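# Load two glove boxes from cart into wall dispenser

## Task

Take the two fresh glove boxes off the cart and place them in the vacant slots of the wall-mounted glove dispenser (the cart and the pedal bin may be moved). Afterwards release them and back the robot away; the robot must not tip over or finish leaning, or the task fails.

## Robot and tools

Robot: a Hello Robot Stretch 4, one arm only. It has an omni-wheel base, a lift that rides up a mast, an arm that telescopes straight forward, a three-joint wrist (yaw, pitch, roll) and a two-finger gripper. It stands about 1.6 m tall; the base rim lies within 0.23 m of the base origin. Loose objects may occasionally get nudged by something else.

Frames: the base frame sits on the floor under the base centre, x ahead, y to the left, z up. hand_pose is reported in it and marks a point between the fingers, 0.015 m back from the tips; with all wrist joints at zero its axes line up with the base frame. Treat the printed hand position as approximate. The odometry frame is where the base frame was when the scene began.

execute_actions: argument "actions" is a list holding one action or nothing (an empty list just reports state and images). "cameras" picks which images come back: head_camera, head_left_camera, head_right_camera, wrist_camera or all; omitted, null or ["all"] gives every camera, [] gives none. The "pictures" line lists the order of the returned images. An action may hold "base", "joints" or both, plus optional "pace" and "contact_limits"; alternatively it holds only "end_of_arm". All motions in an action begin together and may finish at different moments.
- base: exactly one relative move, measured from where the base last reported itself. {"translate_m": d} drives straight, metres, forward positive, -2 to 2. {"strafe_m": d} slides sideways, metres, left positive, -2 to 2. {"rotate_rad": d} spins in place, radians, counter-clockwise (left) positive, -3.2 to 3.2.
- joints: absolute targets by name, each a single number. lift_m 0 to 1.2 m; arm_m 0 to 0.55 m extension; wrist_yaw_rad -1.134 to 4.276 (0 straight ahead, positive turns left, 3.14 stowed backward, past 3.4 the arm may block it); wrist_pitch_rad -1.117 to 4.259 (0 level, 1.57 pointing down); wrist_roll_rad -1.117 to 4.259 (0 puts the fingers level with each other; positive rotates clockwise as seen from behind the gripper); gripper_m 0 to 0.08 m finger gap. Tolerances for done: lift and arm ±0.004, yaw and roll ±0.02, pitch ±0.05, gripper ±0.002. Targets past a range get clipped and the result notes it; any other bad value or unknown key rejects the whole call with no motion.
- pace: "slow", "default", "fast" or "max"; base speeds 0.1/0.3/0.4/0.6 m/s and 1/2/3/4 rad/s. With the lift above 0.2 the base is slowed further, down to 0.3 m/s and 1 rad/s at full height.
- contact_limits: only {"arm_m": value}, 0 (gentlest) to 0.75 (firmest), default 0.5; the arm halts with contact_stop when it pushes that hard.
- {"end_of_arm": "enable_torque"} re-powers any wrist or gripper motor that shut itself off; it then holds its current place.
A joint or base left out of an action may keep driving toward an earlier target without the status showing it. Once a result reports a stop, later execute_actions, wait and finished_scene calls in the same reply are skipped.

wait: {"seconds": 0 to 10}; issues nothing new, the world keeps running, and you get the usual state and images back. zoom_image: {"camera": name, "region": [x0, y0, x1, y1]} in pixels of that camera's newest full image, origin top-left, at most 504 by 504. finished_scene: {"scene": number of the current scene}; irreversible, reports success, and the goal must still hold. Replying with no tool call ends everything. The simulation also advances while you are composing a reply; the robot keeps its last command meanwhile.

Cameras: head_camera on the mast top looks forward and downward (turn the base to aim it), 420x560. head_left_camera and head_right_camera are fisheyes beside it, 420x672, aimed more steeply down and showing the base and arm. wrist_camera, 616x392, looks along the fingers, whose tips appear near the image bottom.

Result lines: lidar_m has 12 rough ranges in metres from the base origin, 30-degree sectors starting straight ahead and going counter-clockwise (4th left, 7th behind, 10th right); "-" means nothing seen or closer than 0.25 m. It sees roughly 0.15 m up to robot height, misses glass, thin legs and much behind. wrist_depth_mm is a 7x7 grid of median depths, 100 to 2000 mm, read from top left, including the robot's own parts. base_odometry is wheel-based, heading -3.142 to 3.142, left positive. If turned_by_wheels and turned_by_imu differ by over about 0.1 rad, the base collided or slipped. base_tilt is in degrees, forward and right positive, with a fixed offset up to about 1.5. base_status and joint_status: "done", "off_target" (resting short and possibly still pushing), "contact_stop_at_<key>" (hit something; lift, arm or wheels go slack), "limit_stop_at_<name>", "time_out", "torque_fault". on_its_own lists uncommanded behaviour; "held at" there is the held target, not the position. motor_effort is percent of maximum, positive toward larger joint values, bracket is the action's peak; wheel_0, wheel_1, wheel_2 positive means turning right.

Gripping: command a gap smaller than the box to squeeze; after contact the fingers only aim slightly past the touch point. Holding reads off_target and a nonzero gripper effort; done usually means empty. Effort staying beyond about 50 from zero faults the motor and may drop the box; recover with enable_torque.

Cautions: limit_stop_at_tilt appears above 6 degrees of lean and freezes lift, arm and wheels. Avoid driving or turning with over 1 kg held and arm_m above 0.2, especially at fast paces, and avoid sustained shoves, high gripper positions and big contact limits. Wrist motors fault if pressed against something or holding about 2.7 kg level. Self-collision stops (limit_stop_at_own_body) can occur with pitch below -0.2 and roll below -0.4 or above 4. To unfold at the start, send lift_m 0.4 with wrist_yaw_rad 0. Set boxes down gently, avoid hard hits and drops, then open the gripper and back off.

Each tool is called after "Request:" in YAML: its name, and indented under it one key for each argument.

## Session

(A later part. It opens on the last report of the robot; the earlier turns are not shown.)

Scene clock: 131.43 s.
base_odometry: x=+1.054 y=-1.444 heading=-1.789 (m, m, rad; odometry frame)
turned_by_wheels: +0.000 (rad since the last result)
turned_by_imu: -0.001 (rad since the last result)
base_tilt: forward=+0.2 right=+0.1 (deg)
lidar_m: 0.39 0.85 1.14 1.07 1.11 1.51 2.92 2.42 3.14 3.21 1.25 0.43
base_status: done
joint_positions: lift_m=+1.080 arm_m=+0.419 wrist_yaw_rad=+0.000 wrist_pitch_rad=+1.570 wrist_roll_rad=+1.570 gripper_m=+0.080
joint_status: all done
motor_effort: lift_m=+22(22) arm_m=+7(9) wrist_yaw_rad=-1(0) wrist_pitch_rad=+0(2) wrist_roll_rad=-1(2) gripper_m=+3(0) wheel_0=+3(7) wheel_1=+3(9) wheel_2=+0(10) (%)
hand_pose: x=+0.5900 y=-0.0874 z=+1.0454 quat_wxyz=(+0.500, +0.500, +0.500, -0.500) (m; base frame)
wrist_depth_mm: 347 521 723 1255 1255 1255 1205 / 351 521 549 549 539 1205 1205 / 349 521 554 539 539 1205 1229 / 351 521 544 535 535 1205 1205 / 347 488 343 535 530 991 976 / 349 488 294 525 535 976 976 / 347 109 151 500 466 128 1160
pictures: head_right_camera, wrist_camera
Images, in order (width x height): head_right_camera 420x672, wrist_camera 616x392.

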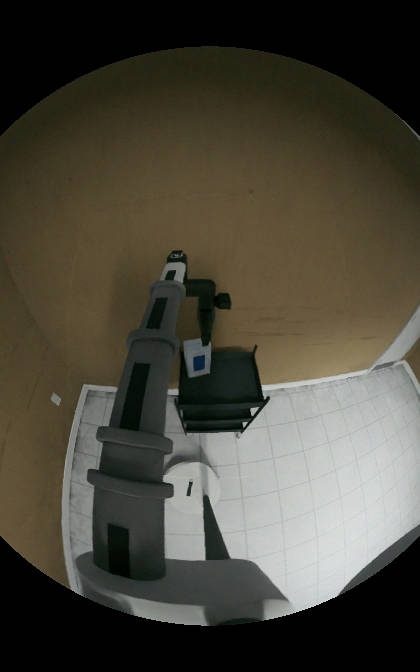

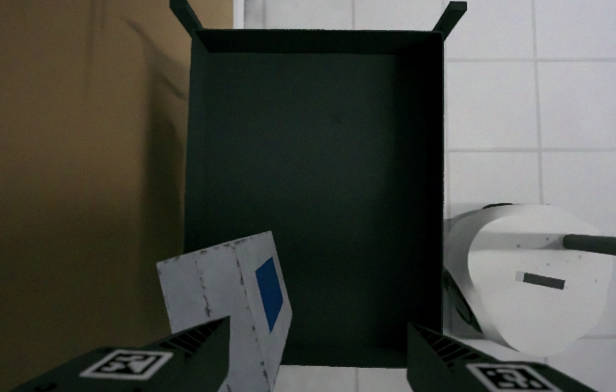

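Request:
execute_actions:
  actions:
    - {"base":{"strafe_m":0.037},"joints":{"lift_m":0.985,"wrist_roll_rad":1.31,"arm_m":0.5}}
  cameras: ["wrist_camera"]

Scene clock: 141.23 s.
base_odometry: x=+1.090 y=-1.452 heading=-1.789 (m, m, rad; odometry frame)
turned_by_wheels: +0.000 (rad since the last result)
turned_by_imu: +0.000 (rad since the last result)
base_tilt: forward=+0.0 right=+0.1 (deg)
lidar_m: 0.41 0.85 1.11 1.05 1.08 1.47 2.92 2.43 3.13 3.27 0.61 0.45
base_status: done
joint_positions: lift_m=+0.985 arm_m=+0.499 wrist_yaw_rad=+0.000 wrist_pitch_rad=+1.570 wrist_roll_rad=+1.310 gripper_m=+0.080
joint_status: all done
motor_effort: lift_m=+18(20) arm_m=+7(6) wrist_yaw_rad=+0(1) wrist_pitch_rad=+0(0) wrist_roll_rad=-3(5) gripper_m=+2(2) wheel_0=-1(9) wheel_1=+3(11) wheel_2=+0(3) (%)
hand_pose: x=+0.6699 y=-0.0874 z=+0.9507 quat_wxyz=(+0.561, +0.431, +0.560, -0.431) (m; base frame)
wrist_depth_mm: 196 266 433 452 449 442 421 / 202 285 477 452 445 442 439 / 213 306 525 449 439 442 436 / 225 332 517 442 436 436 427 / 236 357 512 200 436 433 418 / 251 389 436 198 436 430 866 / 258 109 151 197 195 128 866
pictures: wrist_camera
Images, in order (width x height): wrist_camera 616x392.

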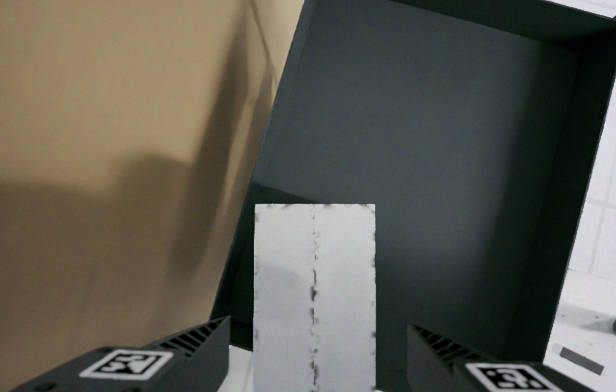

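Request:
execute_actions:
  actions:
    - {"joints":{"lift_m":0.915,"arm_m":0.502},"pace":"slow"}
  cameras: ["wrist_camera"]

Request:
execute_actions:
  actions:
    - {"joints":{"gripper_m":0.04}}
  cameras: []

Request:
execute_actions:
  actions:
    - {"joints":{"lift_m":1.05},"pace":"slow"}
  cameras: []

Request:
execute_actions:
  actions:
    - {"base":{"translate_m":-1.81},"joints":{"arm_m":0.2,"wrist_roll_rad":1.59,"wrist_pitch_rad":1.49}}
  cameras: []

Request:
execute_actions:
  actions:
    - {"base":{"rotate_rad":1.603},"pace":"slow"}
  cameras: []

Request:
execute_actions:
  actions:
    - {"base":{"translate_m":0.253},"joints":{"arm_m":0.42}}
  cameras: ["wrist_camera","head_right_camera"]

Scene clock: 155.67 s.
base_odometry: x=+1.090 y=-1.452 heading=-1.789 (m, m, rad; odometry frame)
turned_by_wheels: +0.000 (rad since the last result)
turned_by_imu: +0.000 (rad since the last result)
base_tilt: forward=+0.0 right=+0.0 (deg)
lidar_m: 0.40 0.87 1.11 1.04 1.09 1.49 2.93 2.44 3.15 3.26 0.61 0.44
base_status: not commanded
joint_positions: lift_m=+0.915 arm_m=+0.501 wrist_yaw_rad=+0.000 wrist_pitch_rad=+1.570 wrist_roll_rad=+1.310 gripper_m=+0.080
joint_status: all done
motor_effort: lift_m=+18(17) arm_m=+6(7) wrist_yaw_rad=-1(0) wrist_pitch_rad=-1(1) wrist_roll_rad=-2(1) gripper_m=+2(2) wheel_0=-2(1) wheel_1=+3(3) wheel_2=+0(0) (%)
hand_pose: x=+0.6719 y=-0.0874 z=+0.8808 quat_wxyz=(+0.561, +0.431, +0.560, -0.431) (m; base frame)
wrist_depth_mm: 195 264 424 379 377 373 370 / 200 281 466 375 373 373 370 / 210 304 459 373 370 373 364 / 223 324 462 370 368 368 364 / 233 353 317 129 129 366 362 / 246 384 149 129 129 362 357 / 255 109 129 128 128 128 330
pictures: wrist_camera
Images, in order (width x height): wrist_camera 616x392.

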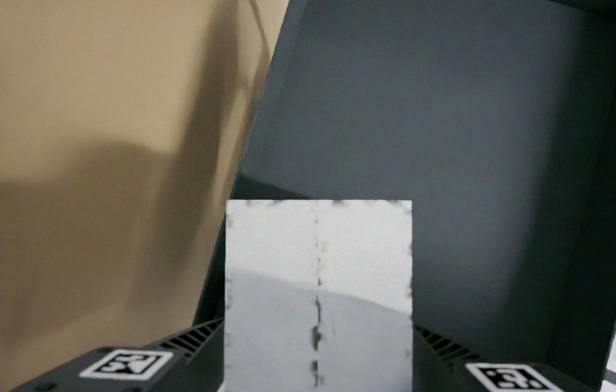

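Scene clock: 156.63 s.
base_odometry: x=+1.090 y=-1.452 heading=-1.789 (m, m, rad; odometry frame)
turned_by_wheels: +0.000 (rad since the last result)
turned_by_imu: +0.000 (rad since the last result)
base_tilt: forward=+0.1 right=+0.1 (deg)
lidar_m: 0.40 0.86 1.10 1.03 1.10 1.48 2.91 2.46 3.15 3.24 0.61 0.43
base_status: not commanded
joint_positions: lift_m=+0.915 arm_m=+0.501 wrist_yaw_rad=+0.000 wrist_pitch_rad=+1.570 wrist_roll_rad=+1.310 gripper_m=+0.062
joint_status: gripper_m off_target (ended at +0.062, target +0.040)
on_its_own: gripper_m is held at +0.057, not at your +0.040, by its contact guard: the fingers met something
motor_effort: lift_m=+18(18) arm_m=+7(7) wrist_yaw_rad=+0(0) wrist_pitch_rad=-1(1) wrist_roll_rad=-3(2) gripper_m=-38(38) wheel_0=-1(2) wheel_1=+3(3) wheel_2=+0(0) (%)
hand_pose: x=+0.6719 y=-0.0874 z=+0.8808 quat_wxyz=(+0.561, +0.431, +0.560, -0.431) (m; base frame)
wrist_depth_mm: 195 263 430 377 379 373 375 / 200 281 466 377 375 373 370 / 210 301 455 375 370 370 366 / 221 325 462 368 370 366 366 / 235 351 315 130 129 368 364 / 248 384 300 129 128 362 359 / 263 112 129 128 127 362 332
pictures: none
No camera images: the call's "cameras" was empty. Leave "cameras" out to get every camera's image.

Scene clock: 158.57 s.
base_odometry: x=+1.090 y=-1.452 heading=-1.789 (m, m, rad; odometry frame)
turned_by_wheels: +0.000 (rad since the last result)
turned_by_imu: +0.000 (rad since the last result)
base_tilt: forward=-0.1 right=+0.0 (deg)
lidar_m: 0.41 0.85 1.12 1.02 1.10 1.46 2.92 2.44 3.16 3.23 0.59 0.43
base_status: not commanded
joint_positions: lift_m=+1.050 arm_m=+0.501 wrist_yaw_rad=+0.000 wrist_pitch_rad=+1.570 wrist_roll_rad=+1.310 gripper_m=+0.062
joint_status: all done
on_its_own: gripper_m is held at +0.057, not at your +0.040, by its contact guard: the fingers met something
motor_effort: lift_m=+25(26) arm_m=+7(7) wrist_yaw_rad=+0(1) wrist_pitch_rad=+0(0) wrist_roll_rad=-2(3) gripper_m=-36(37) wheel_0=-2(2) wheel_1=+3(3) wheel_2=+0(0) (%)
hand_pose: x=+0.6720 y=-0.0874 z=+1.0152 quat_wxyz=(+0.561, +0.431, +0.560, -0.431) (m; base frame)
wrist_depth_mm: 195 264 424 517 508 500 1205 / 201 282 477 508 512 508 504 / 211 304 535 517 508 500 1160 / 221 325 530 504 500 500 1160 / 235 353 500 130 130 496 1160 / 247 387 436 129 128 500 917 / 265 112 128 128 128 452 931
pictures: none
No camera images: the call's "cameras" was empty. Leave "cameras" out to get every camera's image.

Scene clock: 166.10 s.
base_odometry: x=+1.483 y=+0.314 heading=-1.789 (m, m, rad; odometry frame)
turned_by_wheels: +0.000 (rad since the last result)
turned_by_imu: +0.000 (rad since the last result)
base_tilt: forward=-0.1 right=+0.1 (deg)
lidar_m: 0.34 1.46 0.92 0.87 1.02 1.16 1.07 1.14 1.02 1.64 3.39 0.37
base_status: done
joint_positions: lift_m=+1.050 arm_m=+0.201 wrist_yaw_rad=+0.000 wrist_pitch_rad=+1.491 wrist_roll_rad=+1.590 gripper_m=+0.062
joint_status: all done
on_its_own: gripper_m is held at +0.057, not at your +0.040, by its contact guard: the fingers met something
motor_effort: lift_m=+24(25) arm_m=-6(8) wrist_yaw_rad=-2(3) wrist_pitch_rad=-3(9) wrist_roll_rad=+0(3) gripper_m=-36(36) wheel_0=-2(7) wheel_1=-4(10) wheel_2=+0(11) (%)
hand_pose: x=+0.3890 y=-0.0874 z=+1.0159 quat_wxyz=(+0.515, +0.525, +0.475, -0.484) (m; base frame)
wrist_depth_mm: 1336 1281 1255 1255 1229 1182 1160 / 1281 1281 1229 1229 1182 1138 1118 / 1336 1308 1255 1205 1182 1160 1118 / 1336 1308 1255 1182 1182 1160 1118 / 1281 1255 1229 130 130 931 904 / 1281 1255 1205 129 128 917 891 / 1255 112 129 128 127 917 1078
pictures: none
No camera images: the call's "cameras" was empty. Leave "cameras" out to get every camera's image.

Scene clock: 169.00 s.
base_odometry: x=+1.483 y=+0.314 heading=-0.187 (m, m, rad; odometry frame)
turned_by_wheels: +1.602 (rad since the last result)
turned_by_imu: +1.569 (rad since the last result)
base_tilt: forward=+0.1 right=+0.0 (deg)
lidar_m: 0.35 1.03 1.11 1.05 1.14 1.02 1.85 3.44 2.77 2.21 1.43 0.34
base_status: done
joint_positions: lift_m=+1.050 arm_m=+0.201 wrist_yaw_rad=+0.000 wrist_pitch_rad=+1.490 wrist_roll_rad=+1.590 gripper_m=+0.062
joint_status: not commanded
on_its_own: gripper_m is held at +0.057, not at your +0.040, by its contact guard: the fingers met something
motor_effort: lift_m=+24(24) arm_m=-7(6) wrist_yaw_rad=+0(0) wrist_pitch_rad=-2(3) wrist_roll_rad=-2(1) gripper_m=-35(35) wheel_0=-3(6) wheel_1=-5(10) wheel_2=-2(7) (%)
hand_pose: x=+0.3891 y=-0.0874 z=+1.0159 quat_wxyz=(+0.515, +0.525, +0.475, -0.484) (m; base frame)
wrist_depth_mm: 768 1078 1229 1205 1205 1160 1160 / 759 1060 1255 1205 1182 1160 1118 / 676 1098 1229 1182 1229 1160 1118 / 691 1118 1229 1229 1182 1138 1138 / 723 1118 1255 130 129 904 904 / 654 1078 1205 129 129 904 904 / 732 112 128 128 128 917 1098
pictures: none
No camera images: the call's "cameras" was empty. Leave "cameras" out to get every camera's image.

Scene clock: 171.30 s.
base_odometry: x=+1.731 y=+0.267 heading=-0.187 (m, m, rad; odometry frame)
turned_by_wheels: +0.000 (rad since the last result)
turned_by_imu: +0.000 (rad since the last result)
base_tilt: forward=+0.1 right=+0.1 (deg)
lidar_m: 0.56 0.75 1.02 1.07 1.11 1.25 1.89 3.71 2.31 2.21 1.05 0.66
base_status: done
joint_positions: lift_m=+1.050 arm_m=+0.419 wrist_yaw_rad=+0.000 wrist_pitch_rad=+1.490 wrist_roll_rad=+1.590 gripper_m=+0.062
joint_status: all done
on_its_own: gripper_m is held at +0.057, not at your +0.040, by its contact guard: the fingers met something
motor_effort: lift_m=+24(24) arm_m=+6(8) wrist_yaw_rad=-1(1) wrist_pitch_rad=-2(6) wrist_roll_rad=-1(1) gripper_m=-35(37) wheel_0=+1(7) wheel_1=+4(7) wheel_2=-1(13) (%)
hand_pose: x=+0.6069 y=-0.0874 z=+1.0159 quat_wxyz=(+0.515, +0.525, +0.475, -0.484) (m; base frame)
wrist_depth_mm: 185 264 449 1229 1182 1160 1138 / 186 264 449 1118 1182 1118 1138 / 185 264 439 591 1138 1138 1118 / 186 263 407 469 1160 1138 1118 / 185 264 345 130 129 1098 917 / 185 262 345 129 129 1118 878 / 185 112 128 128 127 1118 1042
pictures: head_right_camera, wrist_camera
Images, in order (width x height): head_right_camera 420x672, wrist_camera 616x392.

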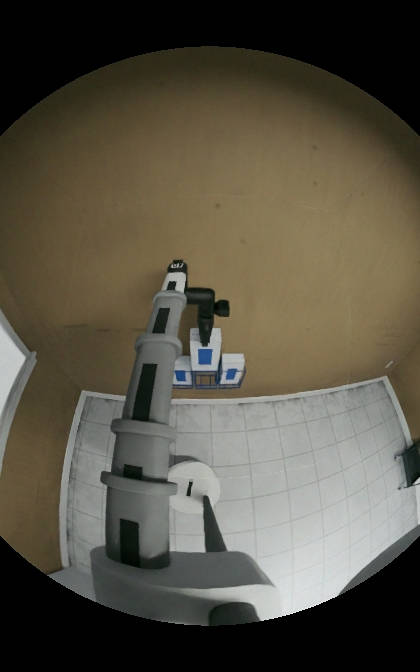

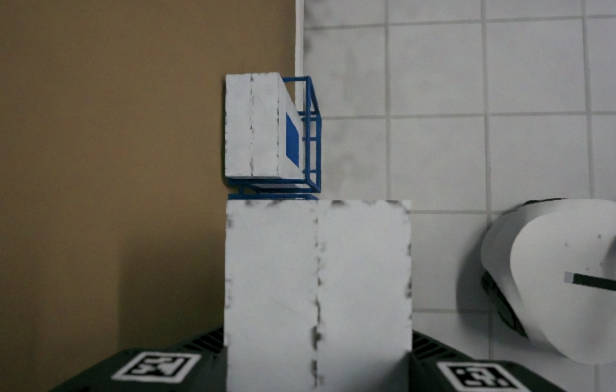

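Request:
execute_actions:
  actions:
    - {"base":{"strafe_m":-0.008},"joints":{"arm_m":0.488,"lift_m":0.98},"contact_limits":{"arm_m":0.15},"pace":"slow"}
  cameras: []

Request:
execute_actions:
  actions:
    - {"joints":{"lift_m":0.925},"pace":"slow"}
  cameras: ["head_right_camera","wrist_camera"]

Request:
zoom_image:
  camera: "head_right_camera"
  region: [150,270,270,410]

Scene clock: 179.00 s.
base_odometry: x=+1.730 y=+0.260 heading=-0.187 (m, m, rad; odometry frame)
turned_by_wheels: +0.000 (rad since the last result)
turned_by_imu: +0.000 (rad since the last result)
base_tilt: forward=+0.1 right=+0.1 (deg)
lidar_m: 0.61 0.74 1.04 1.08 1.13 1.27 1.92 3.70 2.28 2.25 1.08 0.66
base_status: done
joint_positions: lift_m=+0.980 arm_m=+0.487 wrist_yaw_rad=+0.000 wrist_pitch_rad=+1.490 wrist_roll_rad=+1.590 gripper_m=+0.062
joint_status: all done
on_its_own: gripper_m is held at +0.057, not at your +0.040, by its contact guard: the fingers met something
motor_effort: lift_m=+20(24) arm_m=+7(7) wrist_yaw_rad=+0(0) wrist_pitch_rad=-2(2) wrist_roll_rad=-2(2) gripper_m=-35(36) wheel_0=+4(5) wheel_1=-5(7) wheel_2=+0(2) (%)
contact_limits: arm_m 0.15
hand_pose: x=+0.6748 y=-0.0874 z=+0.9463 quat_wxyz=(+0.515, +0.525, +0.475, -0.484) (m; base frame)
wrist_depth_mm: 110 146 249 831 1118 1098 1078 / 110 147 251 368 1118 1078 1060 / 110 146 250 366 1078 1060 1060 / 110 147 226 364 1118 1078 1042 / 110 146 191 130 129 1042 831 / 110 146 191 129 129 1060 820 / 107 112 129 128 127 1060 1025
pictures: none
No camera images: the call's "cameras" was empty. Leave "cameras" out to get every camera's image.

Scene clock: 180.33 s.
base_odometry: x=+1.730 y=+0.260 heading=-0.187 (m, m, rad; odometry frame)
turned_by_wheels: +0.000 (rad since the last result)
turned_by_imu: +0.000 (rad since the last result)
base_tilt: forward=+0.1 right=+0.1 (deg)
lidar_m: 0.60 0.77 1.02 1.08 1.12 1.21 1.93 3.69 2.31 2.23 1.08 0.65
base_status: not commanded
joint_positions: lift_m=+0.925 arm_m=+0.487 wrist_yaw_rad=+0.000 wrist_pitch_rad=+1.491 wrist_roll_rad=+1.590 gripper_m=+0.062
joint_status: all done
on_its_own: gripper_m is held at +0.057, not at your +0.040, by its contact guard: the fingers met something
motor_effort: lift_m=+20(19) arm_m=+6(7) wrist_yaw_rad=+0(2) wrist_pitch_rad=-2(3) wrist_roll_rad=-2(1) gripper_m=-36(36) wheel_0=+3(4) wheel_1=-5(5) wheel_2=+0(0) (%)
hand_pose: x=+0.6748 y=-0.0874 z=+0.8913 quat_wxyz=(+0.515, +0.525, +0.475, -0.484) (m; base frame)
wrist_depth_mm: 110 146 250 415 1060 1042 1025 / 110 147 250 315 1042 1008 1008 / 110 147 251 312 1025 1042 991 / 111 147 227 332 1025 1008 976 / 110 147 193 129 129 1008 798 / 110 146 191 129 128 1008 798 / 107 112 129 128 127 960 976
pictures: head_right_camera, wrist_camera
Images, in order (width x height): head_right_camera 420x672, wrist_camera 616x392.

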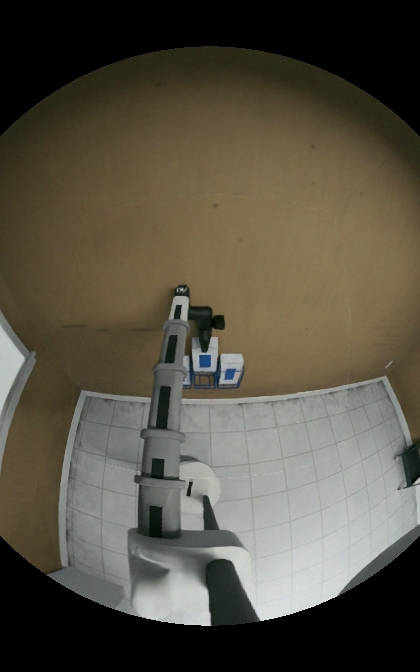

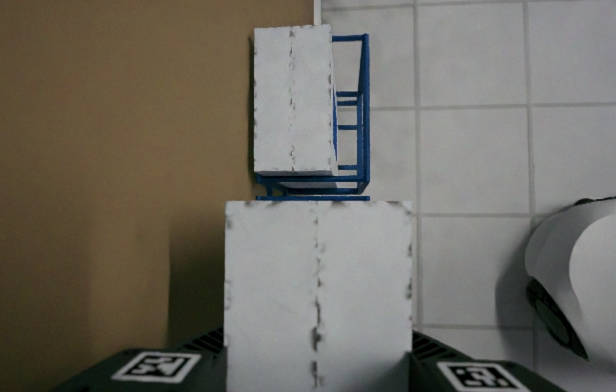

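Region (150, 270, 270, 410) of head_right_camera's 420x672 image, scaled by 3.600, with more detail than that image has; it fills the left 432 columns of this view, and the rest is white.

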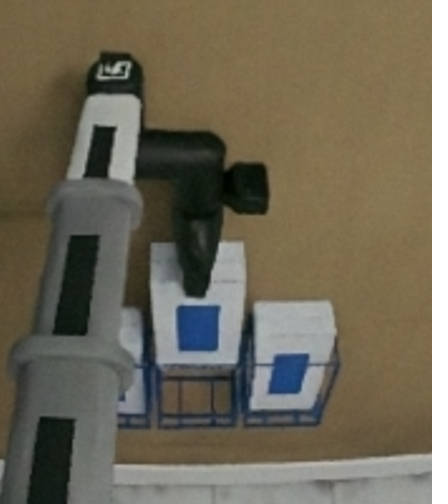

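Request:
execute_actions:
  actions:
    - {"joints":{"lift_m":0.895},"pace":"slow"}
  cameras: ["head_right_camera"]

Request:
zoom_image:
  camera: "head_right_camera"
  region: [150,270,270,410]

Scene clock: 186.50 s.
base_odometry: x=+1.730 y=+0.260 heading=-0.187 (m, m, rad; odometry frame)
turned_by_wheels: +0.000 (rad since the last result)
turned_by_imu: +0.000 (rad since the last result)
base_tilt: forward=+0.0 right=+0.0 (deg)
lidar_m: 0.61 0.74 1.02 1.08 1.14 1.23 1.91 3.72 2.27 2.22 1.08 0.68
base_status: not commanded
joint_positions: lift_m=+0.895 arm_m=+0.487 wrist_yaw_rad=+0.000 wrist_pitch_rad=+1.491 wrist_roll_rad=+1.590 gripper_m=+0.062
joint_status: all done
on_its_own: gripper_m is held at +0.057, not at your +0.040, by its contact guard: the fingers met something
motor_effort: lift_m=+20(19) arm_m=+7(6) wrist_yaw_rad=-1(0) wrist_pitch_rad=-3(3) wrist_roll_rad=-1(1) gripper_m=-35(37) wheel_0=+3(3) wheel_1=-5(5) wheel_2=+0(0) (%)
hand_pose: x=+0.6748 y=-0.0874 z=+0.8613 quat_wxyz=(+0.515, +0.525, +0.475, -0.484) (m; base frame)
wrist_depth_mm: 110 147 248 283 1042 1008 991 / 111 146 251 283 1025 1008 976 / 111 147 250 281 1008 1008 976 / 110 147 228 310 991 991 976 / 111 147 192 129 129 991 809 / 110 146 191 128 128 976 788 / 107 112 128 128 127 946 931
pictures: head_right_camera
Images, in order (width x height): head_right_camera 420x672.

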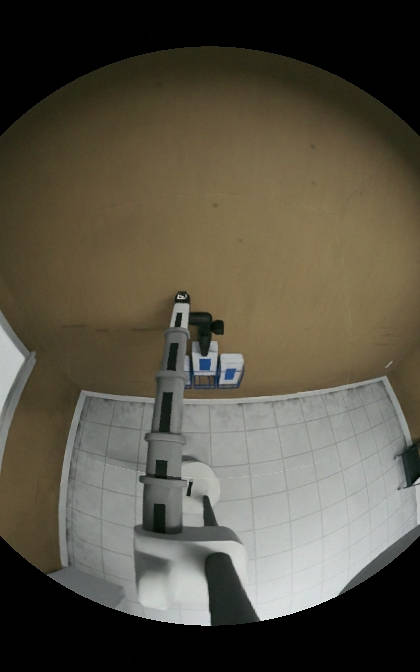

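Region (150, 270, 270, 410) of head_right_camera's 420x672 image, scaled by 3.600, with more detail than that image has; it fills the left 432 columns of this view, and the rest is white.

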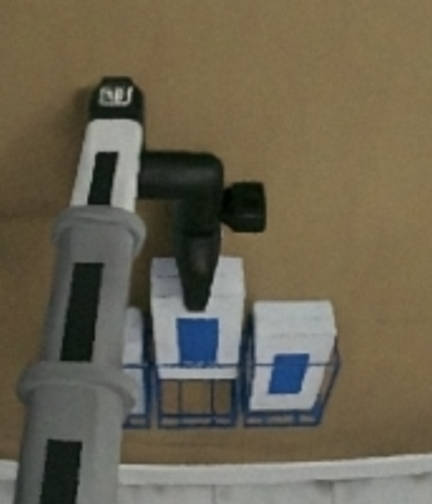

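Request:
execute_actions:
  actions:
    - {"joints":{"lift_m":0.756,"arm_m":0.492},"pace":"slow"}
  cameras: ["wrist_camera"]

Request:
execute_actions:
  actions:
    - {"joints":{"gripper_m":0.072},"pace":"slow"}
  cameras: []

Request:
execute_actions:
  actions:
    - {"joints":{"lift_m":0.86}}
  cameras: ["wrist_camera"]

Request:
execute_actions:
  actions:
    - {"base":{"translate_m":-0.4},"joints":{"arm_m":0}}
  cameras: ["head_camera","head_left_camera"]

Request:
zoom_image:
  camera: "head_camera"
  region: [140,250,320,380]

Scene clock: 196.50 s.
base_odometry: x=+1.730 y=+0.260 heading=-0.187 (m, m, rad; odometry frame)
turned_by_wheels: +0.000 (rad since the last result)
turned_by_imu: -0.001 (rad since the last result)
base_tilt: forward=+0.1 right=+0.1 (deg)
lidar_m: 0.61 0.75 1.04 1.07 1.12 1.23 1.90 3.69 2.30 2.23 1.09 0.66
base_status: not commanded
joint_positions: lift_m=+0.756 arm_m=+0.491 wrist_yaw_rad=+0.000 wrist_pitch_rad=+1.491 wrist_roll_rad=+1.590 gripper_m=+0.062
joint_status: all done
on_its_own: gripper_m is held at +0.057, not at your +0.040, by its contact guard: the fingers met something
motor_effort: lift_m=+19(19) arm_m=+7(6) wrist_yaw_rad=-1(1) wrist_pitch_rad=-3(2) wrist_roll_rad=-1(2) gripper_m=-35(36) wheel_0=+0(3) wheel_1=-5(5) wheel_2=+0(1) (%)
hand_pose: x=+0.6788 y=-0.0874 z=+0.7223 quat_wxyz=(+0.515, +0.525, +0.475, -0.484) (m; base frame)
wrist_depth_mm: 108 140 143 140 878 866 831 / 108 140 142 139 878 866 842 / 108 140 172 173 866 854 831 / 108 140 186 172 294 842 831 / 108 140 176 130 129 842 809 / 108 140 175 129 128 842 820 / 107 112 128 128 127 820 809
pictures: wrist_camera
Images, in order (width x height): wrist_camera 616x392.

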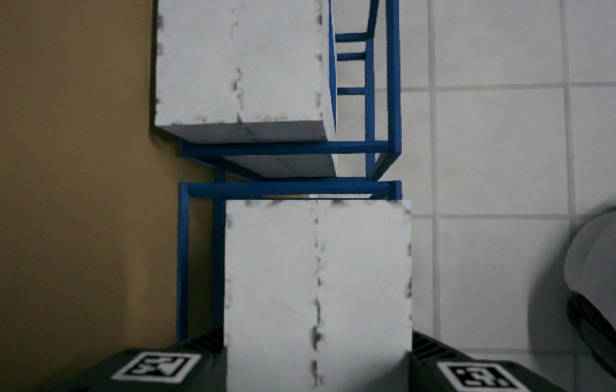

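Scene clock: 197.33 s.
base_odometry: x=+1.730 y=+0.260 heading=-0.187 (m, m, rad; odometry frame)
turned_by_wheels: +0.000 (rad since the last result)
turned_by_imu: +0.000 (rad since the last result)
base_tilt: forward=+0.2 right=+0.0 (deg)
lidar_m: 0.62 0.75 1.05 1.07 1.14 1.27 1.93 3.70 2.32 2.22 1.04 0.66
base_status: not commanded
joint_positions: lift_m=+0.756 arm_m=+0.491 wrist_yaw_rad=+0.001 wrist_pitch_rad=+1.486 wrist_roll_rad=+1.590 gripper_m=+0.072
joint_status: all done
motor_effort: lift_m=+19(19) arm_m=+6(7) wrist_yaw_rad=-5(4) wrist_pitch_rad=+12(12) wrist_roll_rad=-2(1) gripper_m=+4(35) wheel_0=+0(0) wheel_1=-5(5) wheel_2=-1(0) (%)
hand_pose: x=+0.6801 y=-0.0874 z=+0.7224 quat_wxyz=(+0.516, +0.525, +0.474, -0.483) (m; base frame)
wrist_depth_mm: 107 136 144 141 891 854 842 / 107 135 143 140 891 854 842 / 105 136 177 176 866 854 831 / 105 136 178 136 170 842 831 / 105 135 177 135 134 842 820 / 107 136 146 133 132 831 809 / - 110 134 132 131 130 809
pictures: none
No camera images: the call's "cameras" was empty. Leave "cameras" out to get every camera's image.

Scene clock: 198.80 s.
base_odometry: x=+1.730 y=+0.260 heading=-0.187 (m, m, rad; odometry frame)
turned_by_wheels: +0.000 (rad since the last result)
turned_by_imu: +0.000 (rad since the last result)
base_tilt: forward=+0.0 right=+0.1 (deg)
lidar_m: 0.62 0.73 1.04 1.08 1.13 1.22 1.93 3.72 2.30 2.23 1.05 0.67
base_status: not commanded
joint_positions: lift_m=+0.860 arm_m=+0.491 wrist_yaw_rad=+0.001 wrist_pitch_rad=+1.490 wrist_roll_rad=+1.590 gripper_m=+0.072
joint_status: all done
motor_effort: lift_m=+23(24) arm_m=+5(5) wrist_yaw_rad=-2(6) wrist_pitch_rad=+0(12) wrist_roll_rad=-2(0) gripper_m=+3(5) wheel_0=+0(0) wheel_1=-5(5) wheel_2=-1(1) (%)
hand_pose: x=+0.6793 y=-0.0874 z=+0.8260 quat_wxyz=(+0.515, +0.525, +0.475, -0.484) (m; base frame)
wrist_depth_mm: 106 138 235 248 991 976 960 / 106 139 236 246 991 960 946 / 107 139 236 245 991 960 946 / 107 138 234 277 976 946 946 / 107 138 235 238 976 946 809 / 107 138 214 236 946 931 788 / - 110 136 235 265 130 917
pictures: wrist_camera
Images, in order (width x height): wrist_camera 616x392.

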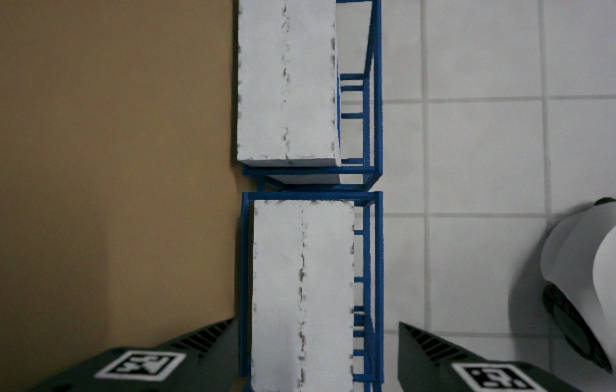

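Scene clock: 201.60 s.
base_odometry: x=+1.337 y=+0.334 heading=-0.188 (m, m, rad; odometry frame)
turned_by_wheels: +0.000 (rad since the last result)
turned_by_imu: +0.000 (rad since the last result)
base_tilt: forward=+0.0 right=+0.1 (deg)
lidar_m: 1.00 1.17 1.12 1.10 1.07 0.90 1.90 3.26 2.75 2.19 1.62 1.08
base_status: done
joint_positions: lift_m=+0.860 arm_m=+0.001 wrist_yaw_rad=+0.000 wrist_pitch_rad=+1.490 wrist_roll_rad=+1.590 gripper_m=+0.072
joint_status: all done
motor_effort: lift_m=+22(23) arm_m=-6(8) wrist_yaw_rad=-1(3) wrist_pitch_rad=-2(2) wrist_roll_rad=-1(2) gripper_m=+2(2) wheel_0=-2(8) wheel_1=-3(11) wheel_2=+1(11) (%)
hand_pose: x=+0.1891 y=-0.0874 z=+0.8261 quat_wxyz=(+0.515, +0.525, +0.475, -0.484) (m; base frame)
wrist_depth_mm: 1118 1078 1060 1042 991 976 976 / 1118 1078 1060 1025 991 960 946 / 1078 1042 1060 1008 991 960 960 / 1078 1060 1025 976 946 960 931 / 1060 1060 1025 1008 750 732 462 / 1060 1042 1008 1008 750 723 917 / 1060 110 135 976 750 130 904
pictures: head_camera, head_left_camera
Images, in order (width x height): head_camera 420x560, head_left_camera 420x672.

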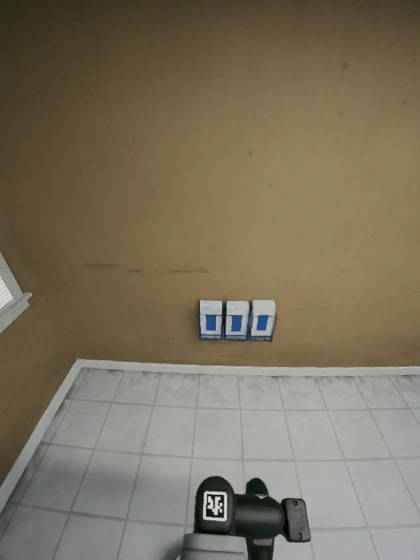

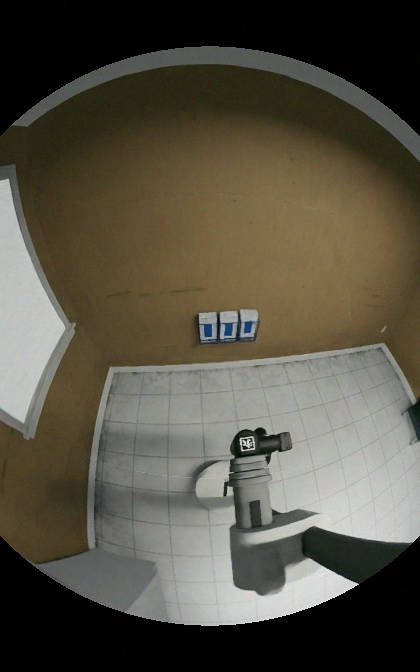

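Region (140, 250, 320, 380) of head_camera's 420x560 image, scaled by 2.800, with more detail than that image has.

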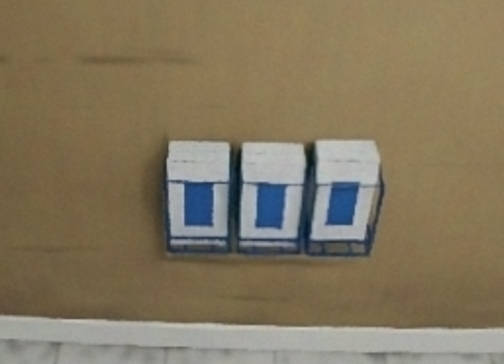

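Request:
execute_actions:
  actions:
    - {"joints":{"lift_m":0.45,"wrist_pitch_rad":0,"wrist_roll_rad":0}}
  cameras: ["wrist_camera"]

Scene clock: 210.73 s.
base_odometry: x=+1.337 y=+0.334 heading=-0.188 (m, m, rad; odometry frame)
turned_by_wheels: +0.000 (rad since the last result)
turned_by_imu: +0.000 (rad since the last result)
base_tilt: forward=-0.1 right=+0.1 (deg)
lidar_m: 1.03 1.17 1.12 1.07 1.06 0.89 1.91 3.26 2.74 2.21 1.63 1.08
base_status: not commanded
joint_positions: lift_m=+0.450 arm_m=+0.001 wrist_yaw_rad=+0.000 wrist_pitch_rad=+0.004 wrist_roll_rad=+0.000 gripper_m=+0.072
joint_status: all done
motor_effort: lift_m=+18(21) arm_m=-6(6) wrist_yaw_rad=-1(1) wrist_pitch_rad=-11(16) wrist_roll_rad=-3(7) gripper_m=+1(2) wheel_0=-2(2) wheel_1=-3(3) wheel_2=+1(1) (%)
hand_pose: x=+0.3846 y=-0.0875 z=+0.6276 quat_wxyz=(+1.000, +0.000, +0.002, +0.000) (m; base frame)
wrist_depth_mm: 960 976 960 960 931 960 931 / 946 960 931 931 931 946 946 / 946 931 917 946 917 931 931 / 946 946 931 866 917 917 931 / 917 931 842 831 842 931 904 / 917 931 917 917 931 917 917 / 917 110 135 904 904 130 917
pictures: wrist_camera
Images, in order (width x height): wrist_camera 616x392.

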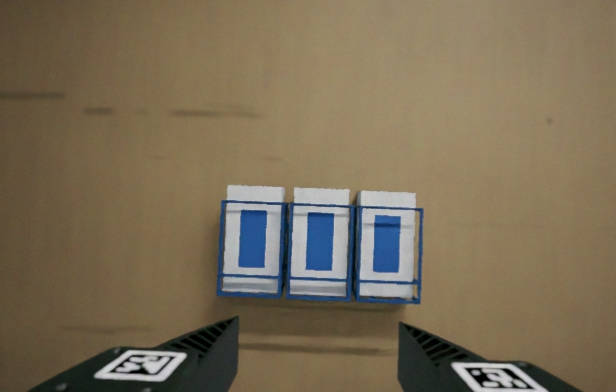

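Request:
finished_scene:
  scene: 2

The scene is finished: the task was done.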